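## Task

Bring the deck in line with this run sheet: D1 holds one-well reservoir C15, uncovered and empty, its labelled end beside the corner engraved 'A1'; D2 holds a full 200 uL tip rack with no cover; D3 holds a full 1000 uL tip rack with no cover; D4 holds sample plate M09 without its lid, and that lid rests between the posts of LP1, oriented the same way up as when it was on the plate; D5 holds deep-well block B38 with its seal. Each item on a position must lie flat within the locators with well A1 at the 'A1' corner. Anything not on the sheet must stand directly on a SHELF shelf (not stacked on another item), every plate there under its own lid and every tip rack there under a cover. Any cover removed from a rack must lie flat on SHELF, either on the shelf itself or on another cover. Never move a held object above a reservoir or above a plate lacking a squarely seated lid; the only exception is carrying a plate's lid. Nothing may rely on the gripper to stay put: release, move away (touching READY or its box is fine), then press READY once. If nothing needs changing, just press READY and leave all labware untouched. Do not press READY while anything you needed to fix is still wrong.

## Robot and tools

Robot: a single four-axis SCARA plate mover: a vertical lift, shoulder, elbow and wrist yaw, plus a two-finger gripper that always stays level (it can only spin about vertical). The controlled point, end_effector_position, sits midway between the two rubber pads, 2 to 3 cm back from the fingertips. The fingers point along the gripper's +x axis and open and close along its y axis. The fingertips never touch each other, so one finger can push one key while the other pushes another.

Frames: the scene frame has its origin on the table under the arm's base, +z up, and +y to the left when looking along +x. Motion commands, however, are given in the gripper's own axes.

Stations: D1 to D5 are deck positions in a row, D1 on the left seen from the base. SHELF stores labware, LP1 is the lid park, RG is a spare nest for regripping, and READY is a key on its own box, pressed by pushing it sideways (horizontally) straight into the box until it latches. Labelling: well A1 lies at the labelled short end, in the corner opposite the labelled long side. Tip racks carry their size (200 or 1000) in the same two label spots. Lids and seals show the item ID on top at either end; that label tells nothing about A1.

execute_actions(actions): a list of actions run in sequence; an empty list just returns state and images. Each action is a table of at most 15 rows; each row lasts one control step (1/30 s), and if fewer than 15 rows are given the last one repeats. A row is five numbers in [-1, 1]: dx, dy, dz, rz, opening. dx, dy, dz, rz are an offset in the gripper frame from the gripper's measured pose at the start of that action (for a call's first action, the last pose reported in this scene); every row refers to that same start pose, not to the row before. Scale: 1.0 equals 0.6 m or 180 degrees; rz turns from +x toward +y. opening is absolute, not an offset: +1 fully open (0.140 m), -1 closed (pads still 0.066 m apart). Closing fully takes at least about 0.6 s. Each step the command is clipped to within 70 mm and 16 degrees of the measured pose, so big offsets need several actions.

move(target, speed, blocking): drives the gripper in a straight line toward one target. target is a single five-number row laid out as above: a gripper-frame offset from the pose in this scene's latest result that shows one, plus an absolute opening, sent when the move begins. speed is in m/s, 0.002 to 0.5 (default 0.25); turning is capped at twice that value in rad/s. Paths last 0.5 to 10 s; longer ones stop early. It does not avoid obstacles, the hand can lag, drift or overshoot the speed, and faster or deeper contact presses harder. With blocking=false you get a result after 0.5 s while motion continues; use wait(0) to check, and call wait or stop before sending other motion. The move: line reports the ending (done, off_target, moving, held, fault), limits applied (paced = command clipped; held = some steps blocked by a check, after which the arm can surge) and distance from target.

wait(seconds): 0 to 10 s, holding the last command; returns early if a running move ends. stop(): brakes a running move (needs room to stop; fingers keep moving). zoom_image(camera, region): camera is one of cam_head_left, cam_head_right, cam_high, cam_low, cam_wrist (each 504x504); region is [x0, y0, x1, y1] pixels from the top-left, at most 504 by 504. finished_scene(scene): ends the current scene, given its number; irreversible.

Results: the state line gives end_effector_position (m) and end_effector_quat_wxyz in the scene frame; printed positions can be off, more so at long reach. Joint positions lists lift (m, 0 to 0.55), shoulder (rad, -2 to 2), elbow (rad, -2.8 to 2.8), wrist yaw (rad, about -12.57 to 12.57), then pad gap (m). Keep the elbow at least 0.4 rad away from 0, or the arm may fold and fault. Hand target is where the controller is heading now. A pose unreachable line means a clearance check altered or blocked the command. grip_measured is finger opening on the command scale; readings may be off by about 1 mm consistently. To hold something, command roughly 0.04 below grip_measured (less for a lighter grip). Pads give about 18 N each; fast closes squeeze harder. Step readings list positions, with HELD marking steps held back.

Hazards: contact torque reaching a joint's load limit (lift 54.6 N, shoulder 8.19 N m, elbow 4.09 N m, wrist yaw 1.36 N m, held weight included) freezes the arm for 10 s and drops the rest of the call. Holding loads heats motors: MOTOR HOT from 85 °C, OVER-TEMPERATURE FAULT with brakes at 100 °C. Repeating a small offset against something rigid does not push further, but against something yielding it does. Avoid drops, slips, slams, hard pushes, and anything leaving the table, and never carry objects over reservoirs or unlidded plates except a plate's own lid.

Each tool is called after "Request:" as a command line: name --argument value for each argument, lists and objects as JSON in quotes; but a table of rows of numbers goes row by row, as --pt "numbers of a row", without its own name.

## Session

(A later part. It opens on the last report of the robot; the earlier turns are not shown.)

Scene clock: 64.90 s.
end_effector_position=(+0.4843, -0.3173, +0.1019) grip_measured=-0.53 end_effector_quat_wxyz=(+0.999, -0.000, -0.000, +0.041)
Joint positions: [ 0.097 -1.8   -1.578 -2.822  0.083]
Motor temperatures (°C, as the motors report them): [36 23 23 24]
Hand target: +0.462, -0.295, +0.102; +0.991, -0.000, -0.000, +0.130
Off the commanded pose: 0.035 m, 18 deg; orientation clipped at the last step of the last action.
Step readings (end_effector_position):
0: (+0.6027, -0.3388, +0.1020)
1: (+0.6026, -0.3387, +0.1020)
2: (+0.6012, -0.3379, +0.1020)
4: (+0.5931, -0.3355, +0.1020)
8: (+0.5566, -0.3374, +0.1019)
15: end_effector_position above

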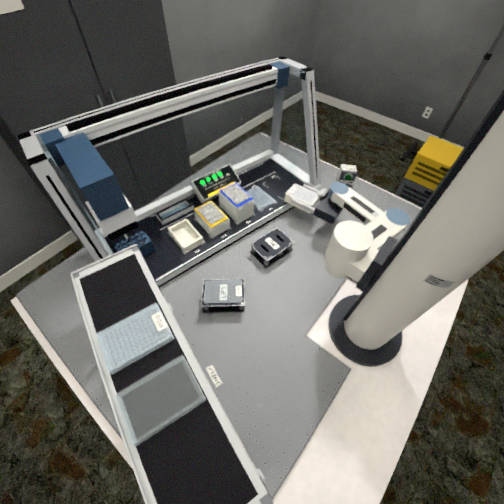

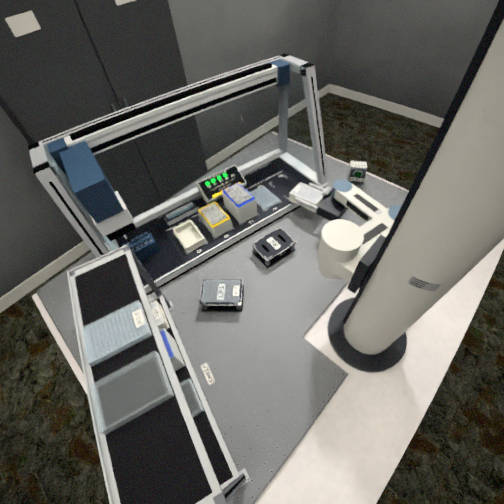

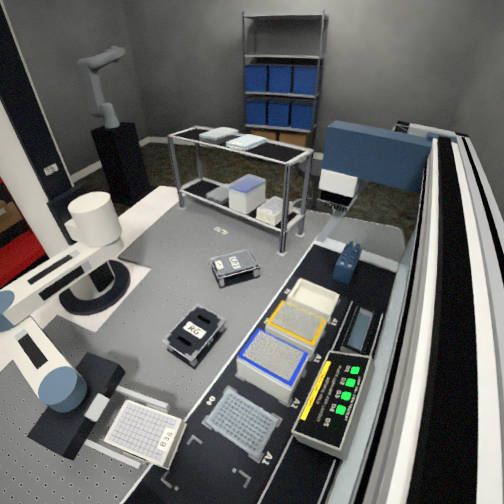

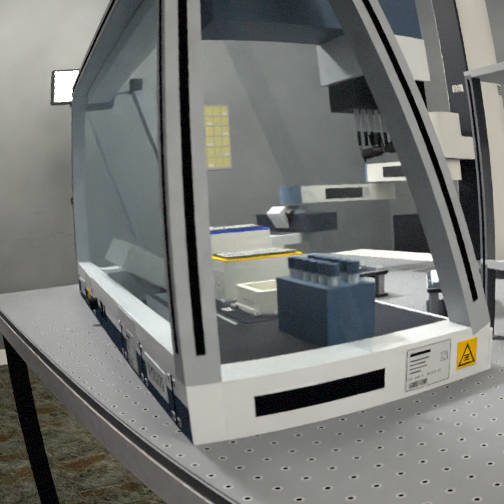

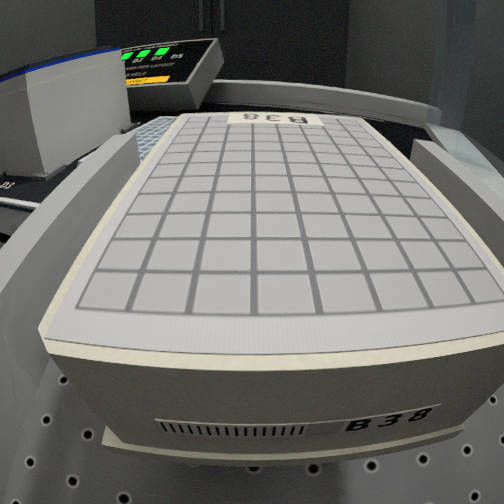

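Request:
execute_actions --actions '[[[-0.0305,0.0542,0.001,0.0673,-0.575],[-0.0251,0.0777,0.002,0.0848,-0.575],[-0.0195,0.1056,0.003,0.1059,-0.575],[-0.0146,0.1354,0.0035,0.1288,-0.575],[-0.0108,0.1648,0.0035,0.1517,-0.575],[-0.008,0.1936,0.0035,0.1745,-0.575],[-0.0063,0.2217,0.0035,0.1974,-0.575],[-0.0055,0.2492,0.0035,0.2203,-0.575],[-0.0057,0.276,0.0035,0.2431,-0.575],[-0.0068,0.3018,0.0035,0.266,-0.575],[-0.0086,0.3268,0.0035,0.2889,-0.575],[-0.0112,0.3509,0.0035,0.3117,-0.575],[-0.0145,0.3739,0.0035,0.3346,-0.575],[-0.0183,0.3959,0.0035,0.3575,-0.575],[-0.0227,0.4168,0.0035,0.3803,-0.575]]]'

Scene clock: 66.53 s.
end_effector_position=(+0.4556, -0.1048, +0.1040) grip_measured=-0.53 end_effector_quat_wxyz=(+0.853, -0.000, -0.000, +0.522)
Joint positions: [ 0.099 -1.634 -1.298 -2.252  0.083]
Motor temperatures (°C, as the motors report them): [36 23 23 24]
Hand target: +0.446, -0.074, +0.104; +0.804, -0.000, -0.000, +0.594
Off the commanded pose: 0.036 m, 10 deg.
Step readings (end_effector_position):
0: (+0.4619, -0.2954, +0.1019)
1: (+0.4619, -0.2951, +0.1019)
2: (+0.4627, -0.2894, +0.1023)
4: (+0.4656, -0.2639, +0.1034)
8: (+0.4678, -0.2015, +0.1040)
15: end_effector_position above

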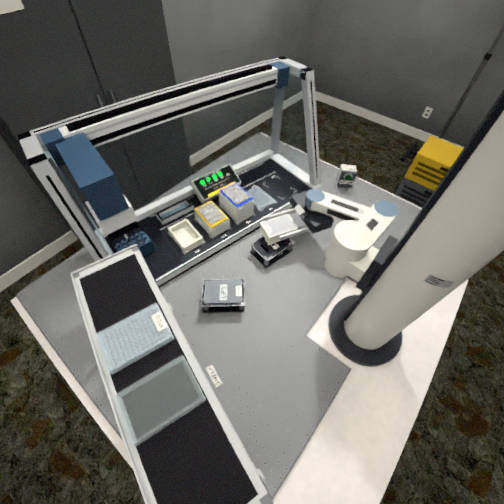

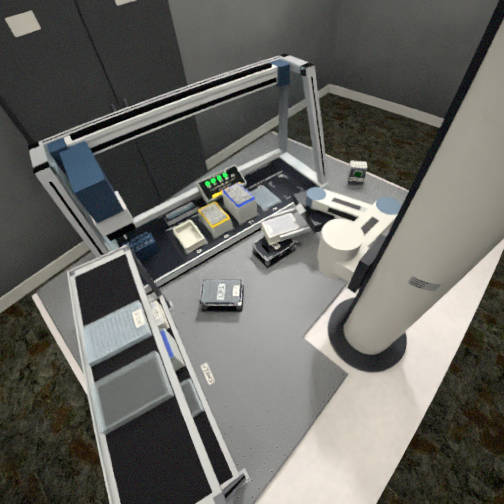

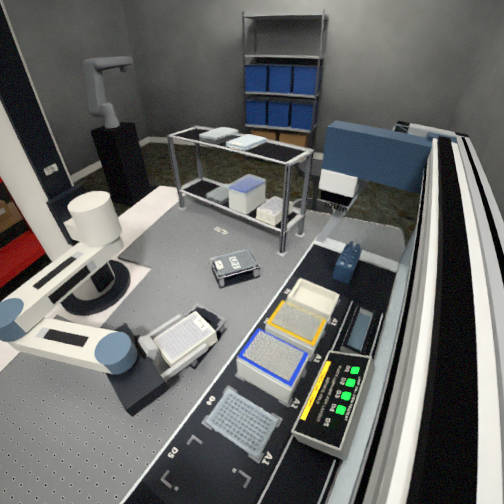

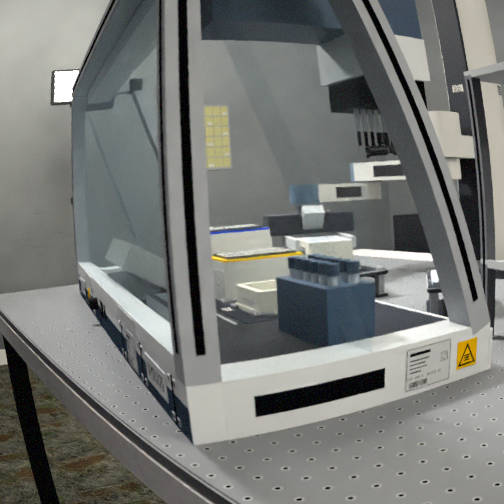

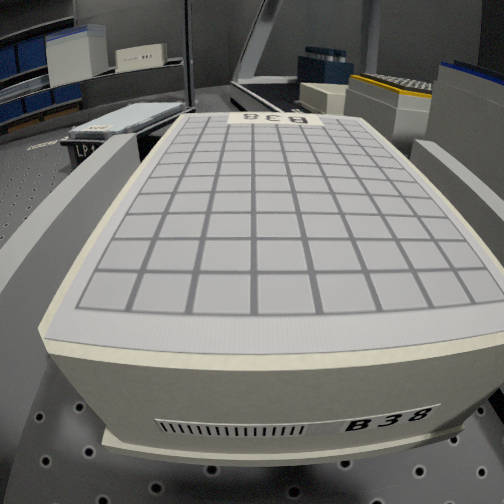

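Request:
zoom_image --camera "cam_wrist" --region '[50, 85, 200, 175]'

Region (50, 85, 200, 175) of cam_wrist's 504x504 image, scaled by 3.360, with more detail than that image has; it fills the top 302 rows of this view, and the rest is white.

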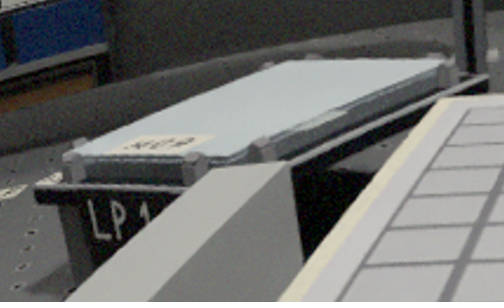

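Request:
execute_actions --actions '[[[0.045,0.041,0,0.062,-0.575],[0.053,0.046,0,0.071,-0.575],[0.061,0.05,0,0.08,-0.575],[0.06612,0.05302,-0.002,0.08499,-0.575],[0.06612,0.05302,-0.005,0.08499,-0.575],[0.06612,0.05302,-0.008,0.08499,-0.575],[0.06612,0.05302,-0.01,0.08499,-0.575]]]'

Request:
zoom_image --camera "cam_wrist" --region '[60, 400, 200, 504]'

Request:
zoom_image --camera "cam_wrist" --region '[364, 400, 504, 504]'

Scene clock: 67.57 s.
end_effector_position=(+0.4452, -0.0548, +0.0979) grip_measured=-0.53 end_effector_quat_wxyz=(+0.775, -0.000, -0.000, +0.631)
Joint positions: [ 0.093 -1.505 -1.263 -2.148  0.083]
Motor temperatures (°C, as the motors report them): [36 23 23 24]
Hand target: +0.445, -0.055, +0.098; +0.776, -0.000, -0.000, +0.631
Off the commanded pose: 0.000 m, 0 deg.
Step readings (end_effector_position):
0: (+0.4464, -0.0739, +0.1040)
1: (+0.4464, -0.0738, +0.1040)
2: (+0.4464, -0.0720, +0.1040)
4: (+0.4454, -0.0629, +0.1039)
8: (+0.4451, -0.0546, +0.0982)
15: end_effector_position above

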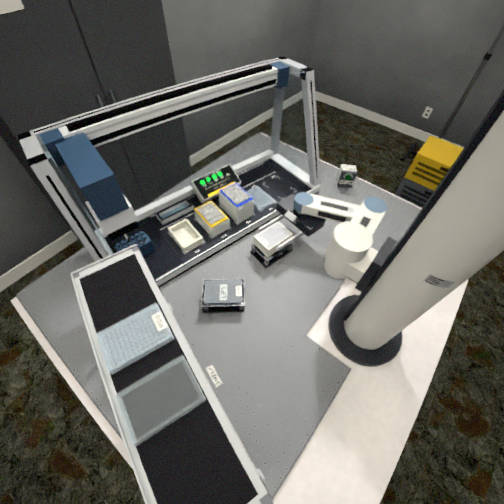

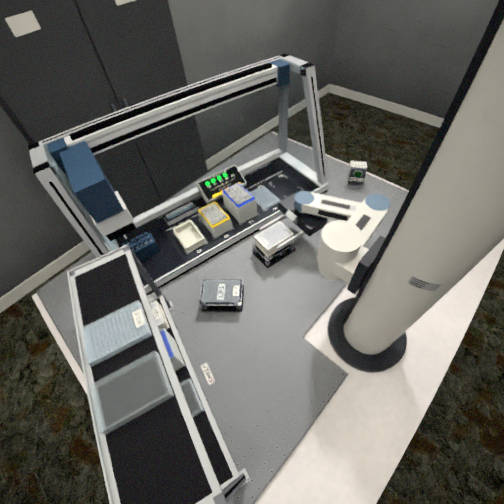

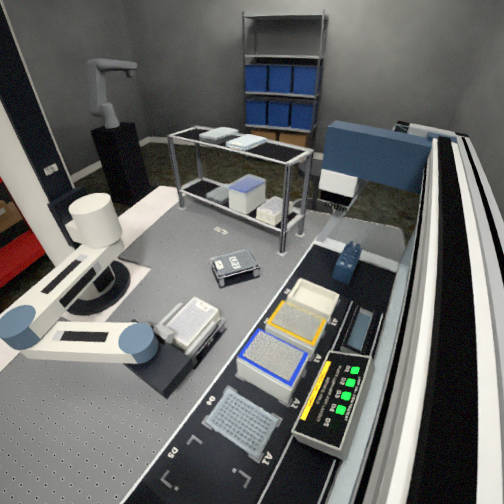

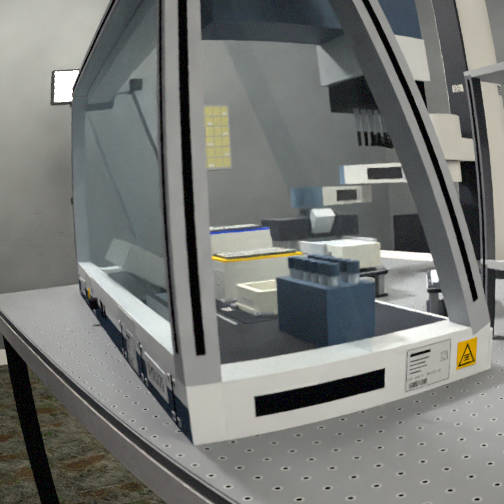

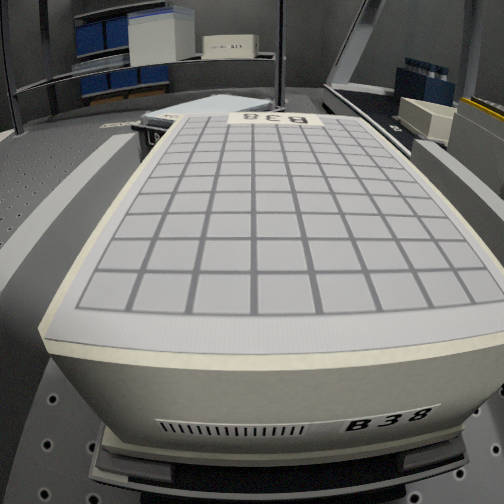

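Region (60, 400, 200, 504) of cam_wrist's 504x504 image, scaled by 3.600, with more detail than that image has; it fills the top 374 rows of this view, and the rest is white.

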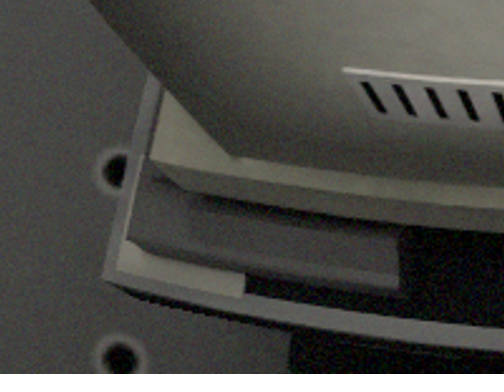

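Region (364, 400, 504, 504) of cam_wrist's 504x504 image, scaled by 3.600, with more detail than that image has; it fills the top 374 rows of this view, and the rest is white.

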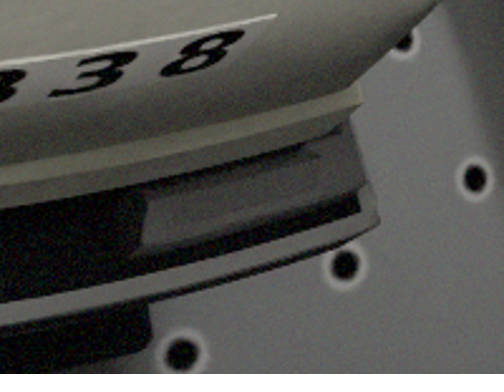

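Request:
execute_actions --actions '[[[0.0022,0,0,-0.001,-0.575],[0.0022,0,-0.002,-0.001,-0.575],[0.0022,0,-0.005,-0.001,-0.575],[0.0022,0,-0.008,-0.001,-0.575],[0.0022,0,-0.0105,-0.001,-0.575],[0.0022,0,-0.012,-0.001,-0.575],[0.0022,0,-0.01283,-0.001,-0.575],[0.0022,0,-0.01283,-0.001,-0.56],[0.0022,0,-0.01283,-0.001,-0.51],[0.0022,0,-0.01283,-0.001,-0.42],[0.0022,0,-0.01283,-0.001,-0.32],[0.0022,0,-0.008,-0.001,-0.22],[0.0022,0,0.003,-0.001,-0.2],[0.0022,0,0.017,-0.001,-0.2],[0.0022,0,0.0318,-0.001,-0.2]]]'

Scene clock: 69.63 s.
end_effector_position=(+0.4454, -0.0535, +0.0995) grip_measured=-0.20 end_effector_quat_wxyz=(+0.776, -0.000, -0.000, +0.630)
Joint positions: [ 0.094 -1.504 -1.258 -2.157  0.096]
Motor temperatures (°C, as the motors report them): [36 23 23 24]
Hand target: +0.445, -0.053, +0.117; +0.776, -0.000, -0.000, +0.630
Off the commanded pose: 0.017 m, 0 deg.
Step readings (end_effector_position):
0: (+0.4452, -0.0548, +0.0979)
1: (+0.4453, -0.0547, +0.0979)
2: (+0.4455, -0.0536, +0.0978)
4: (+0.4454, -0.0534, +0.0951)
8: (+0.4454, -0.0534, +0.0902)
15: end_effector_position above

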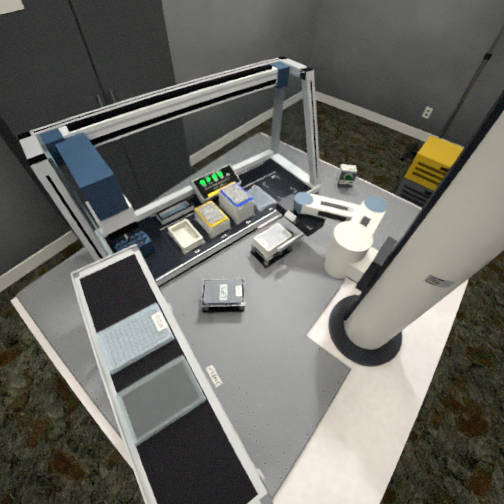

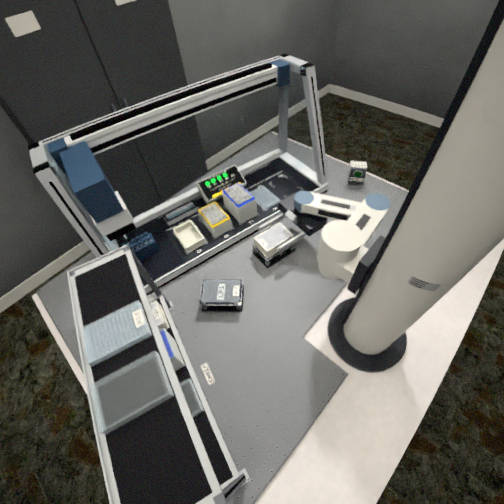

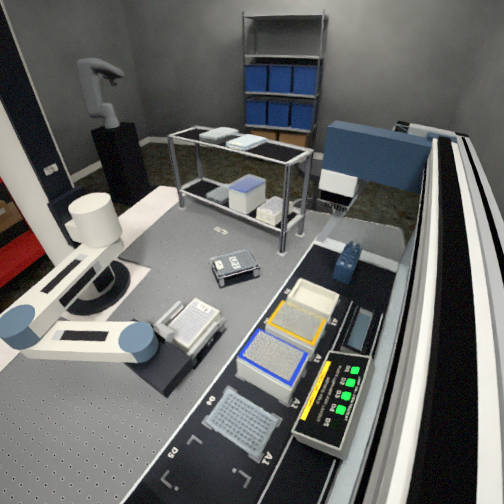

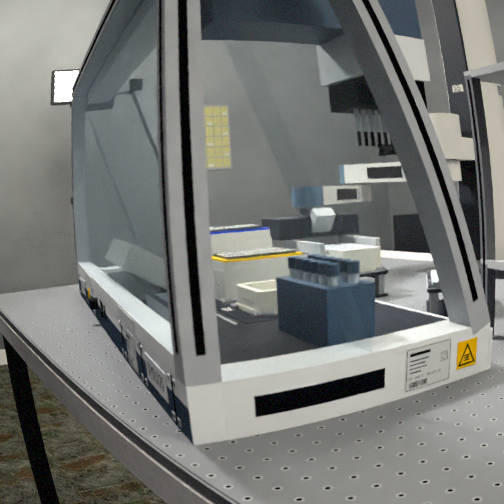

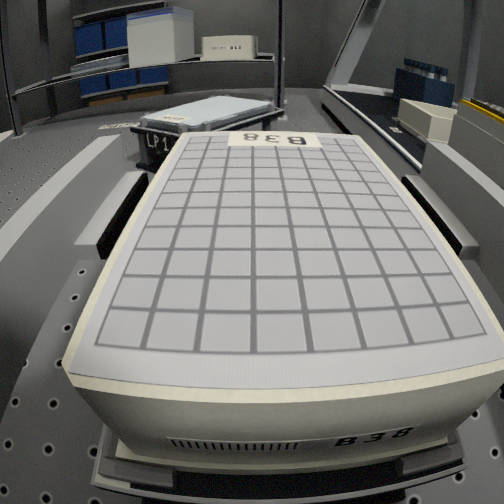

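Request:
wait --seconds 0

Request:
zoom_image --camera "cam_wrist" --region '[120, 90, 300, 190]'

Scene clock: 69.73 s.
end_effector_position=(+0.4455, -0.0535, +0.1152) grip_measured=-0.20 end_effector_quat_wxyz=(+0.776, -0.000, -0.000, +0.630)
Joint positions: [ 0.11  -1.504 -1.258 -2.157  0.096]
Motor temperatures (°C, as the motors report them): [36 23 23 24]
Hand target: +0.445, -0.053, +0.117; +0.776, -0.000, -0.000, +0.630
Off the commanded pose: 0.002 m, 0 deg.

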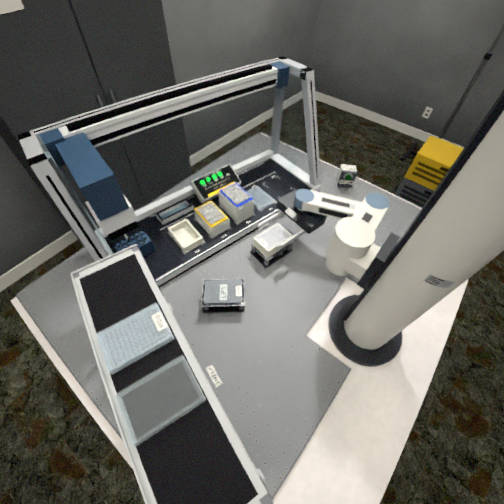

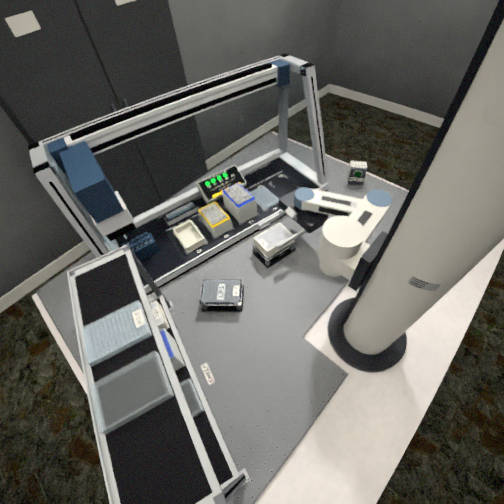

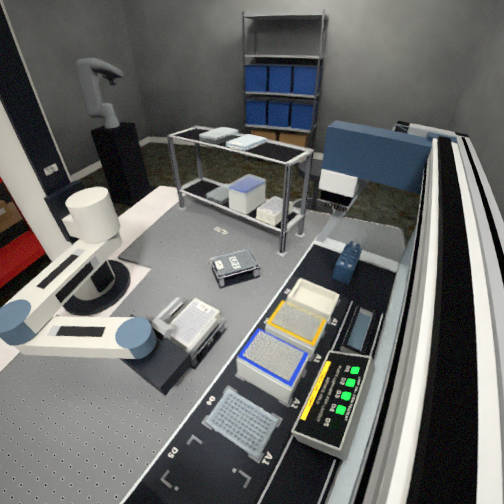

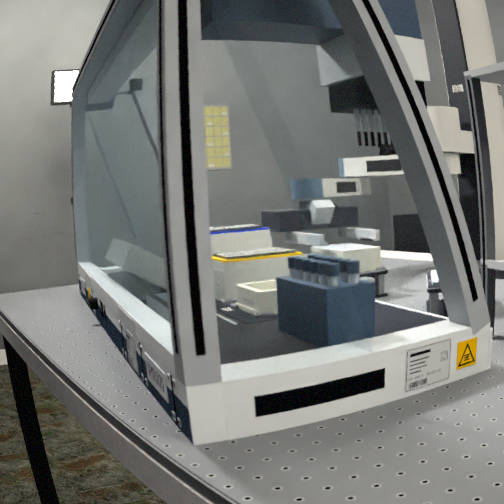

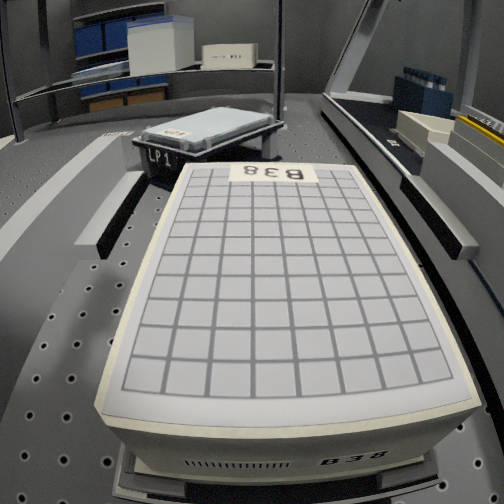

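Region (120, 90, 300, 190) of cam_wrist's 504x504 image, scaled by 2.800, with more detail than that image has.

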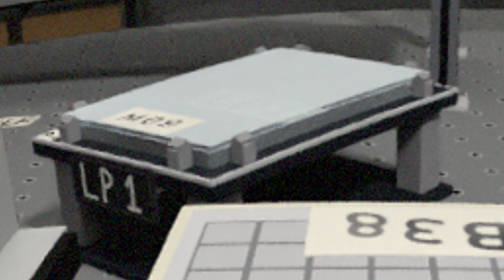

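Request:
zoom_image --camera "cam_wrist" --region '[145, 118, 205, 148]'

Region (145, 118, 205, 148) of cam_wrist's 504x504 image, scaled by 8.400, with more detail than that image has.

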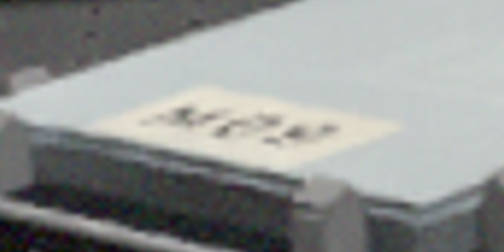

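Request:
execute_actions --actions '[[[0.0066,0.0047,0.003,0.0064,-0.2],[0.018,0.0128,0.003,0.0175,-0.1],[0.0338,0.0233,0.003,0.0318,0.0],[0.0522,0.036,0.003,0.0493,0.1],[0.0711,0.0509,0.003,0.07,0.2],[0.0886,0.0667,0.003,0.0923,0.3],[0.1051,0.0822,0.003,0.1146,0.3],[0.1204,0.0973,0.003,0.1369,0.3],[0.1348,0.1119,0.003,0.1592,0.3],[0.1481,0.1259,0.003,0.1814,0.3],[0.1605,0.1394,0.003,0.2037,0.3],[0.172,0.1521,0.003,0.226,0.3],[0.1826,0.1641,0.003,0.2483,0.3],[0.1923,0.1753,0.003,0.2706,0.3],[0.2014,0.1856,0.003,0.2928,0.3]]]'

Scene clock: 72.03 s.
end_effector_position=(+0.3781, +0.0556, +0.1170) grip_measured=+0.30 end_effector_quat_wxyz=(+0.523, -0.000, -0.000, +0.852)
Joint positions: [ 0.112 -1.147 -1.107 -1.988  0.114]
Motor temperatures (°C, as the motors report them): [36 23 23 24]
Hand target: +0.359, +0.079, +0.117; +0.430, -0.000, -0.000, +0.903
Off the commanded pose: 0.036 m, 14 deg; orientation clipped at the last step of the last action.
Step readings (end_effector_position):
0: (+0.4455, -0.0535, +0.1169)
1: (+0.4454, -0.0533, +0.1169)
2: (+0.4442, -0.0504, +0.1170)
4: (+0.4383, -0.0377, +0.1170)
8: (+0.4188, -0.0016, +0.1170)
15: end_effector_position above

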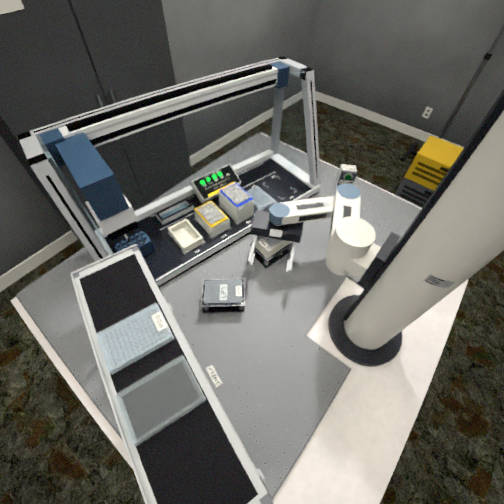

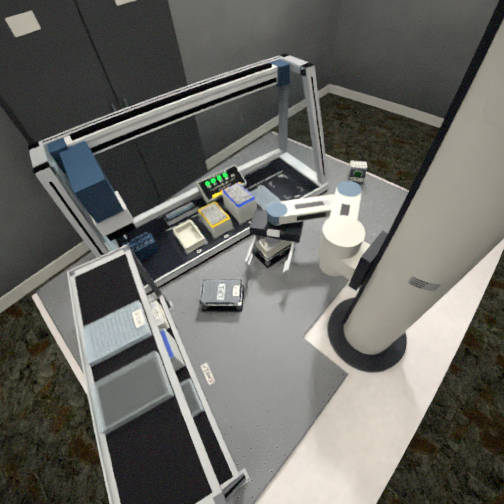

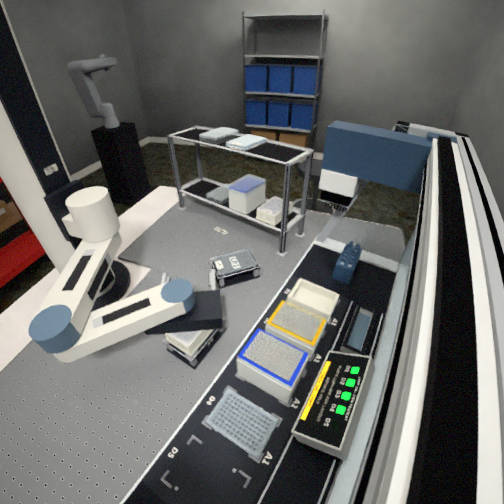

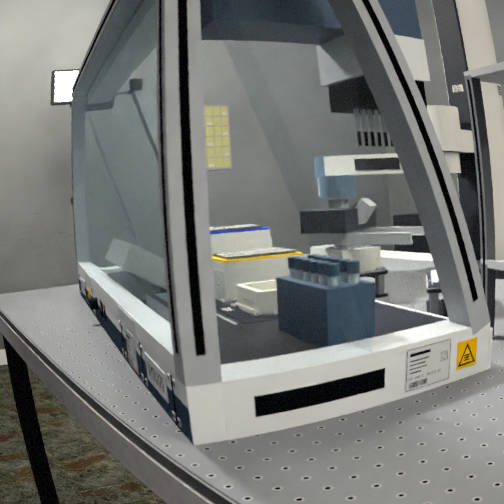

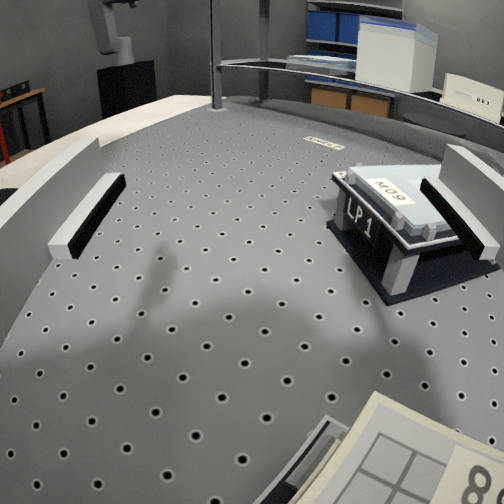

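Request:
zoom_image --camera "cam_wrist" --region '[320, 150, 460, 260]'

Request:
zoom_image --camera "cam_wrist" --region '[270, 0, 504, 130]'

Region (320, 150, 460, 260) of cam_wrist's 504x504 image, scaled by 3.600, with more detail than that image has; it fills the top 396 rows of this view, and the rest is white.

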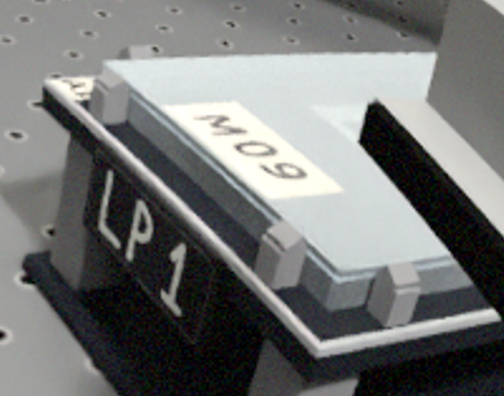

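Region (270, 0, 504, 130) of cam_wrist's 504x504 image, scaled by 2.154, with more detail than that image has.

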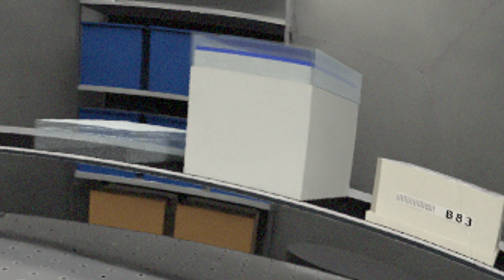

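Request:
execute_actions --actions '[[[0.0497,0.0158,0,0.0769,0.2],[0.0502,0.0257,0,0.096,0.1],[0.0496,0.0378,0,0.1199,0.0],[0.0476,0.0502,0,0.1453,-0.1],[0.0442,0.0619,0,0.1708,-0.2],[0.0396,0.0728,0,0.1963,-0.2],[0.0338,0.0828,0,0.2217,-0.2],[0.0268,0.092,0,0.2472,-0.2],[0.0188,0.1,0,0.2727,-0.2],[0.0097,0.1069,0,0.2981,-0.2],[-0.0002,0.1126,0,0.3236,-0.2],[-0.0109,0.1171,0,0.3491,-0.2],[-0.0222,0.1202,0,0.3745,-0.2],[-0.0342,0.122,0,0.4,-0.2],[-0.0466,0.1223,0,0.4255,-0.2]]]'

Scene clock: 73.83 s.
end_effector_position=(+0.3231, +0.0126, +0.1170) grip_measured=-0.20 end_effector_quat_wxyz=(-0.030, -0.000, -0.000, +1.000)
Joint positions: [ 0.112 -0.798 -1.168 -1.116  0.096]
Motor temperatures (°C, as the motors report them): [36 23 23 24]
Hand target: +0.328, -0.000, +0.117; -0.110, -0.000, -0.000, +0.994
Off the commanded pose: 0.015 m, 10 deg.
Step readings (end_effector_position):
0: (+0.3589, +0.0793, +0.1170)
1: (+0.3586, +0.0792, +0.1170)
2: (+0.3563, +0.0779, +0.1170)
4: (+0.3479, +0.0731, +0.1170)
8: (+0.3302, +0.0556, +0.1170)
15: end_effector_position above

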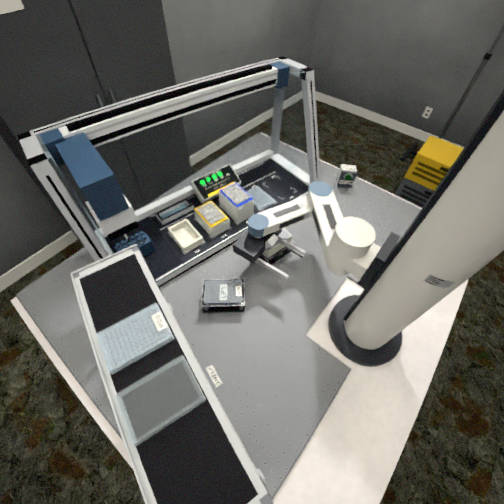

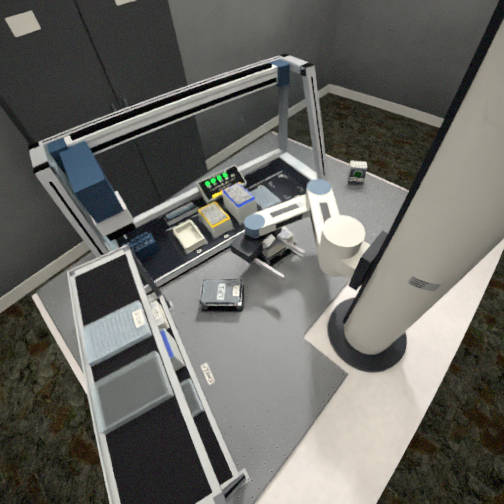

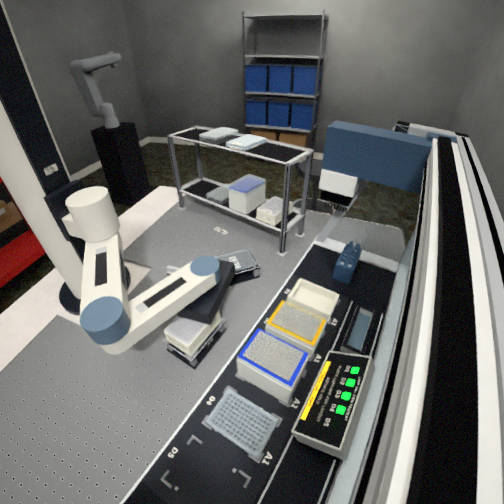

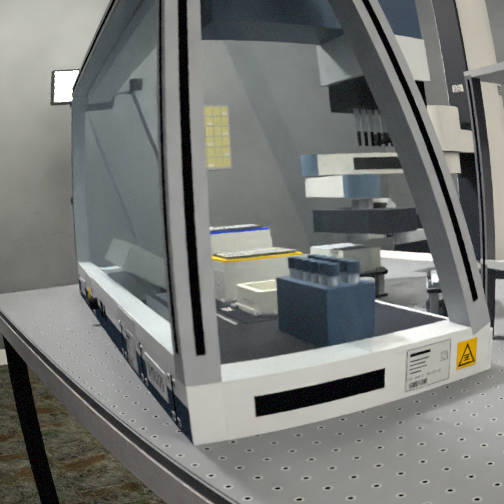

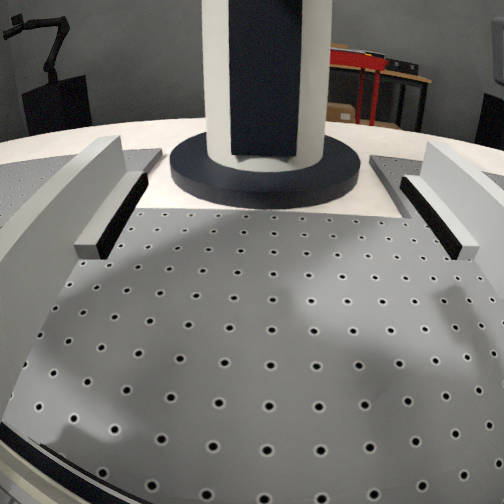

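Request:
execute_actions --actions '[[[-0.009,0.0269,0,0.0623,-0.2],[-0.0136,0.0369,0,0.083,-0.2],[-0.021,0.0495,0,0.11,-0.2],[-0.03,0.0616,0,0.1371,-0.2],[-0.0406,0.073,0,0.1641,-0.2],[-0.0526,0.0835,0,0.1912,-0.2],[-0.066,0.093,0,0.2182,-0.2],[-0.0807,0.1016,0,0.2453,-0.2],[-0.0966,0.1089,0,0.2723,-0.2],[-0.1136,0.115,0,0.2994,-0.2],[-0.1316,0.1197,0,0.3265,-0.2],[-0.1505,0.123,0,0.3535,-0.2],[-0.169,0.1246,0,0.379,-0.2],[-0.1856,0.125,0,0.4013,-0.2],[-0.19657,0.12463,0,0.41571,-0.2]]]'

Scene clock: 75.40 s.
end_effector_position=(+0.4230, -0.0510, +0.1170) grip_measured=-0.20 end_effector_quat_wxyz=(-0.578, -0.000, -0.000, +0.816)
Joint positions: [ 0.112 -0.572 -1.248 -0.09   0.096]
Motor temperatures (°C, as the motors report them): [36 23 23 24]
Hand target: +0.441, -0.051, +0.117; -0.629, -0.000, -0.000, +0.778
Off the commanded pose: 0.023 m, 8 deg.
Step readings (end_effector_position):
0: (+0.3283, -0.0002, +0.1170)
1: (+0.3284, -0.0005, +0.1170)
2: (+0.3294, -0.0029, +0.1170)
4: (+0.3351, -0.0118, +0.1170)
8: (+0.3584, -0.0324, +0.1170)
15: end_effector_position above

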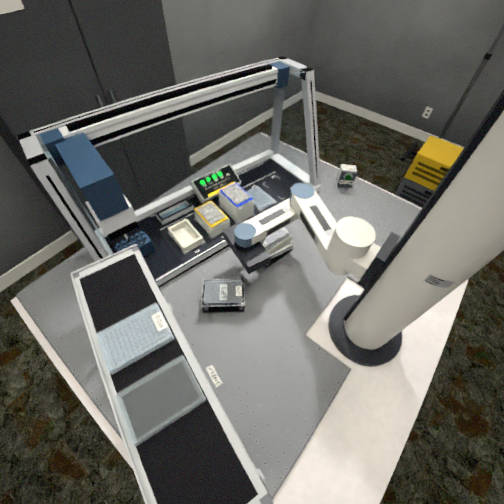

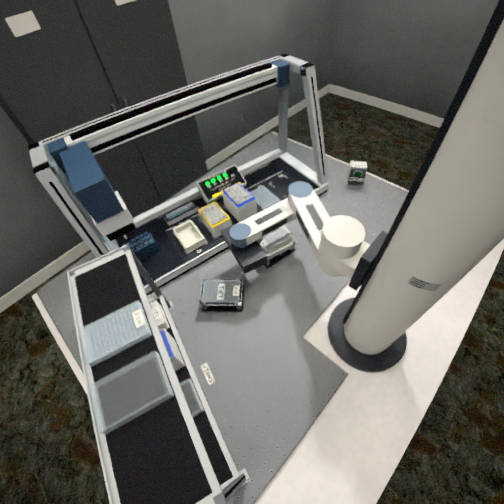

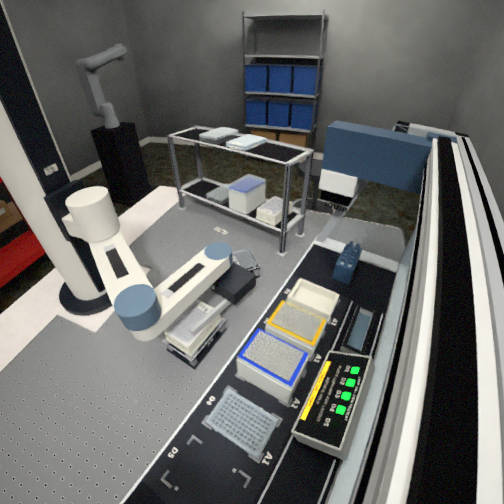

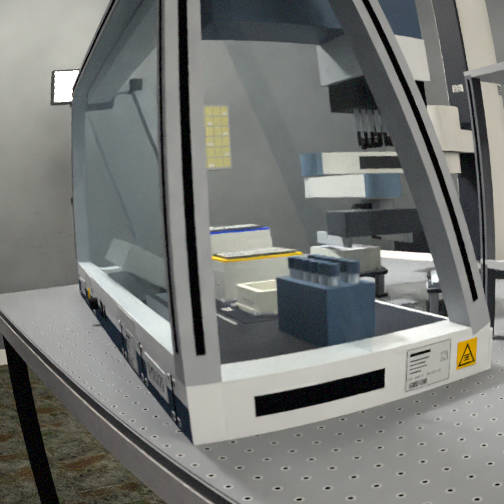

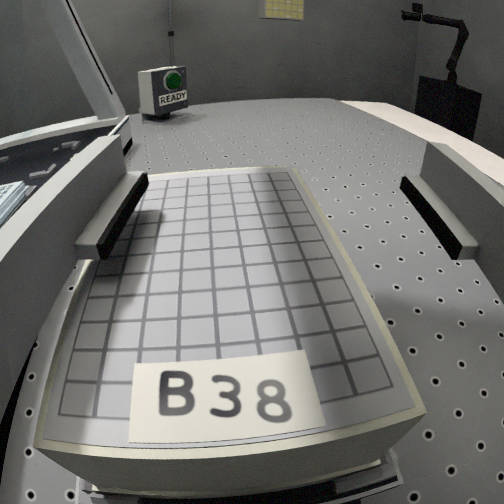

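Request:
execute_actions --actions '[[[-0.0059,0.03732,0,0.04218,-0.2],[-0.0059,0.03732,-0.002,0.04218,-0.2],[-0.0059,0.03732,-0.007,0.04218,-0.2],[-0.0059,0.03732,-0.016,0.04218,-0.2],[-0.0059,0.03732,-0.027,0.04218,-0.2],[-0.0059,0.03732,-0.037,0.04218,-0.2],[-0.0059,0.03732,-0.0435,0.04218,-0.28],[-0.0059,0.03732,-0.04467,0.04218,-0.36],[-0.0059,0.03732,-0.04467,0.04218,-0.43],[-0.0059,0.03732,-0.04467,0.04218,-0.48],[-0.0059,0.03732,-0.04467,0.04218,-0.51],[-0.0059,0.03732,-0.04467,0.04218,-0.535],[-0.0059,0.03732,-0.04467,0.04218,-0.56],[-0.0059,0.03732,-0.04467,0.04218,-0.575],[-0.0059,0.03732,-0.04467,0.04218,-0.575]]]'

Request:
zoom_image --camera "cam_wrist" --region '[60, 400, 200, 504]'

Request:
zoom_image --camera "cam_wrist" --region '[364, 400, 504, 504]'

Request:
zoom_image --camera "cam_wrist" --region '[170, 30, 260, 120]'

Scene clock: 76.57 s.
end_effector_position=(+0.4452, -0.0552, +0.0901) grip_measured=-0.53 end_effector_quat_wxyz=(+0.630, +0.000, +0.000, -0.776)
Joint positions: [ 0.085 -0.565 -1.27   0.056  0.083]
Motor temperatures (°C, as the motors report them): [36 23 23 24]
Hand target: +0.445, -0.055, +0.090; +0.630, +0.000, +0.000, -0.776
Off the commanded pose: 0.000 m, 0 deg.
Step readings (end_effector_position):
0: (+0.4409, -0.0513, +0.1170)
1: (+0.4411, -0.0515, +0.1170)
2: (+0.4437, -0.0536, +0.1170)
4: (+0.4452, -0.0552, +0.1137)
8: (+0.4452, -0.0552, +0.0957)
15: end_effector_position above

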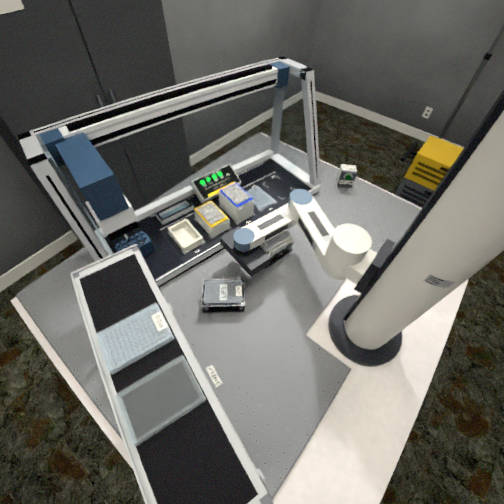

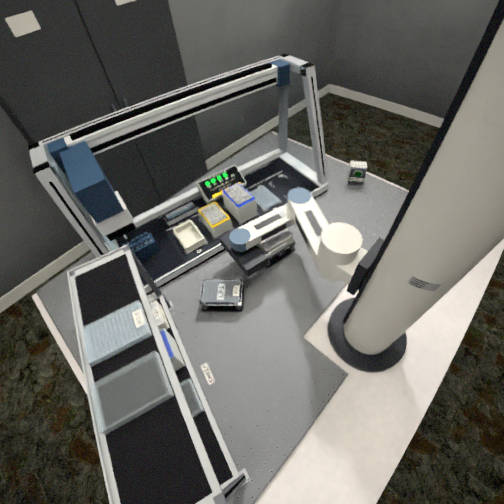

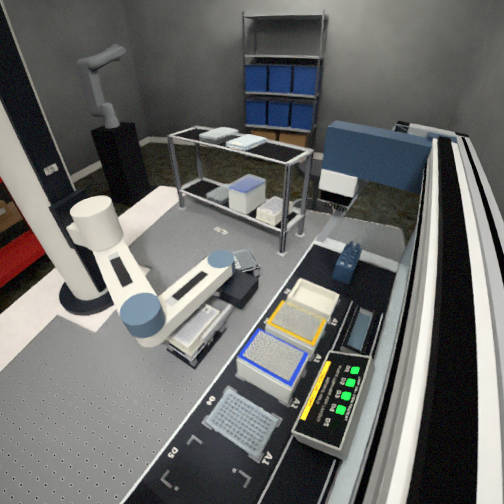

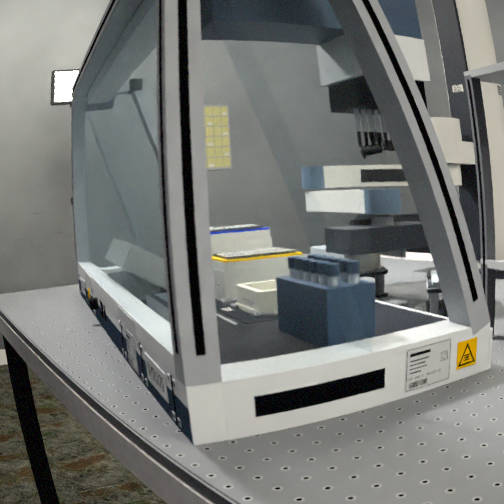

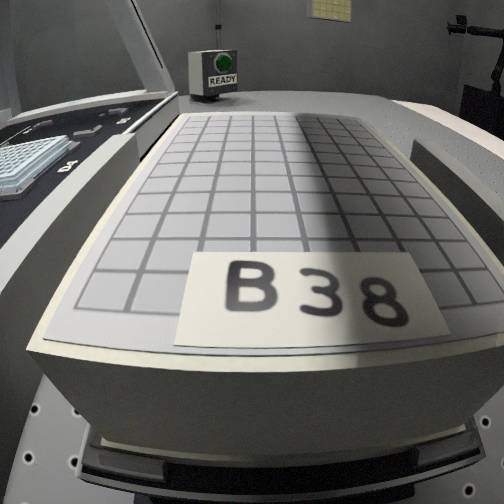

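Region (60, 400, 200, 504) of cam_wrist's 504x504 image, scaled by 3.600, with more detail than that image has; it fills the top 374 rows of this view, and the rest is white.

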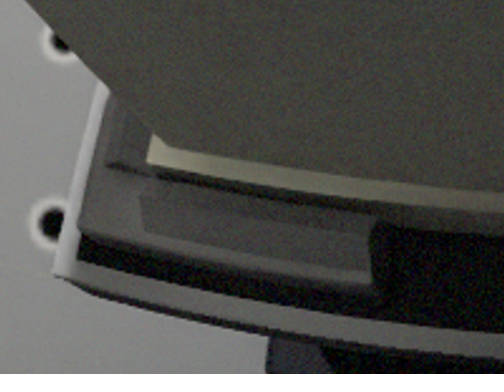

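Region (364, 400, 504, 504) of cam_wrist's 504x504 image, scaled by 3.600, with more detail than that image has; it fills the top 374 rows of this view, and the rest is white.

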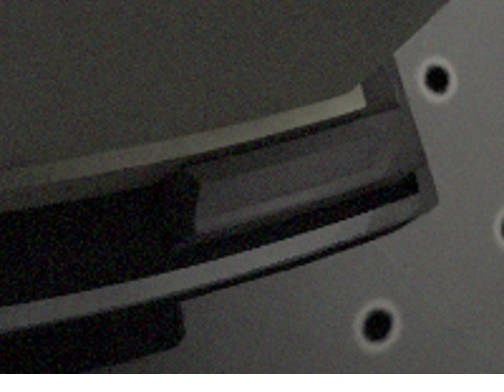

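Region (170, 30, 260, 120) of cam_wrist's 504x504 image, scaled by 5.600, with more detail than that image has.

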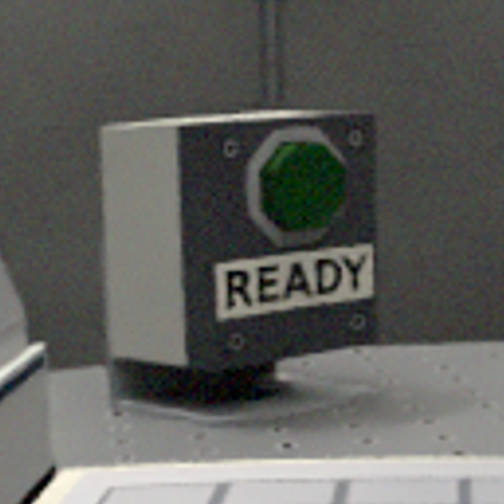

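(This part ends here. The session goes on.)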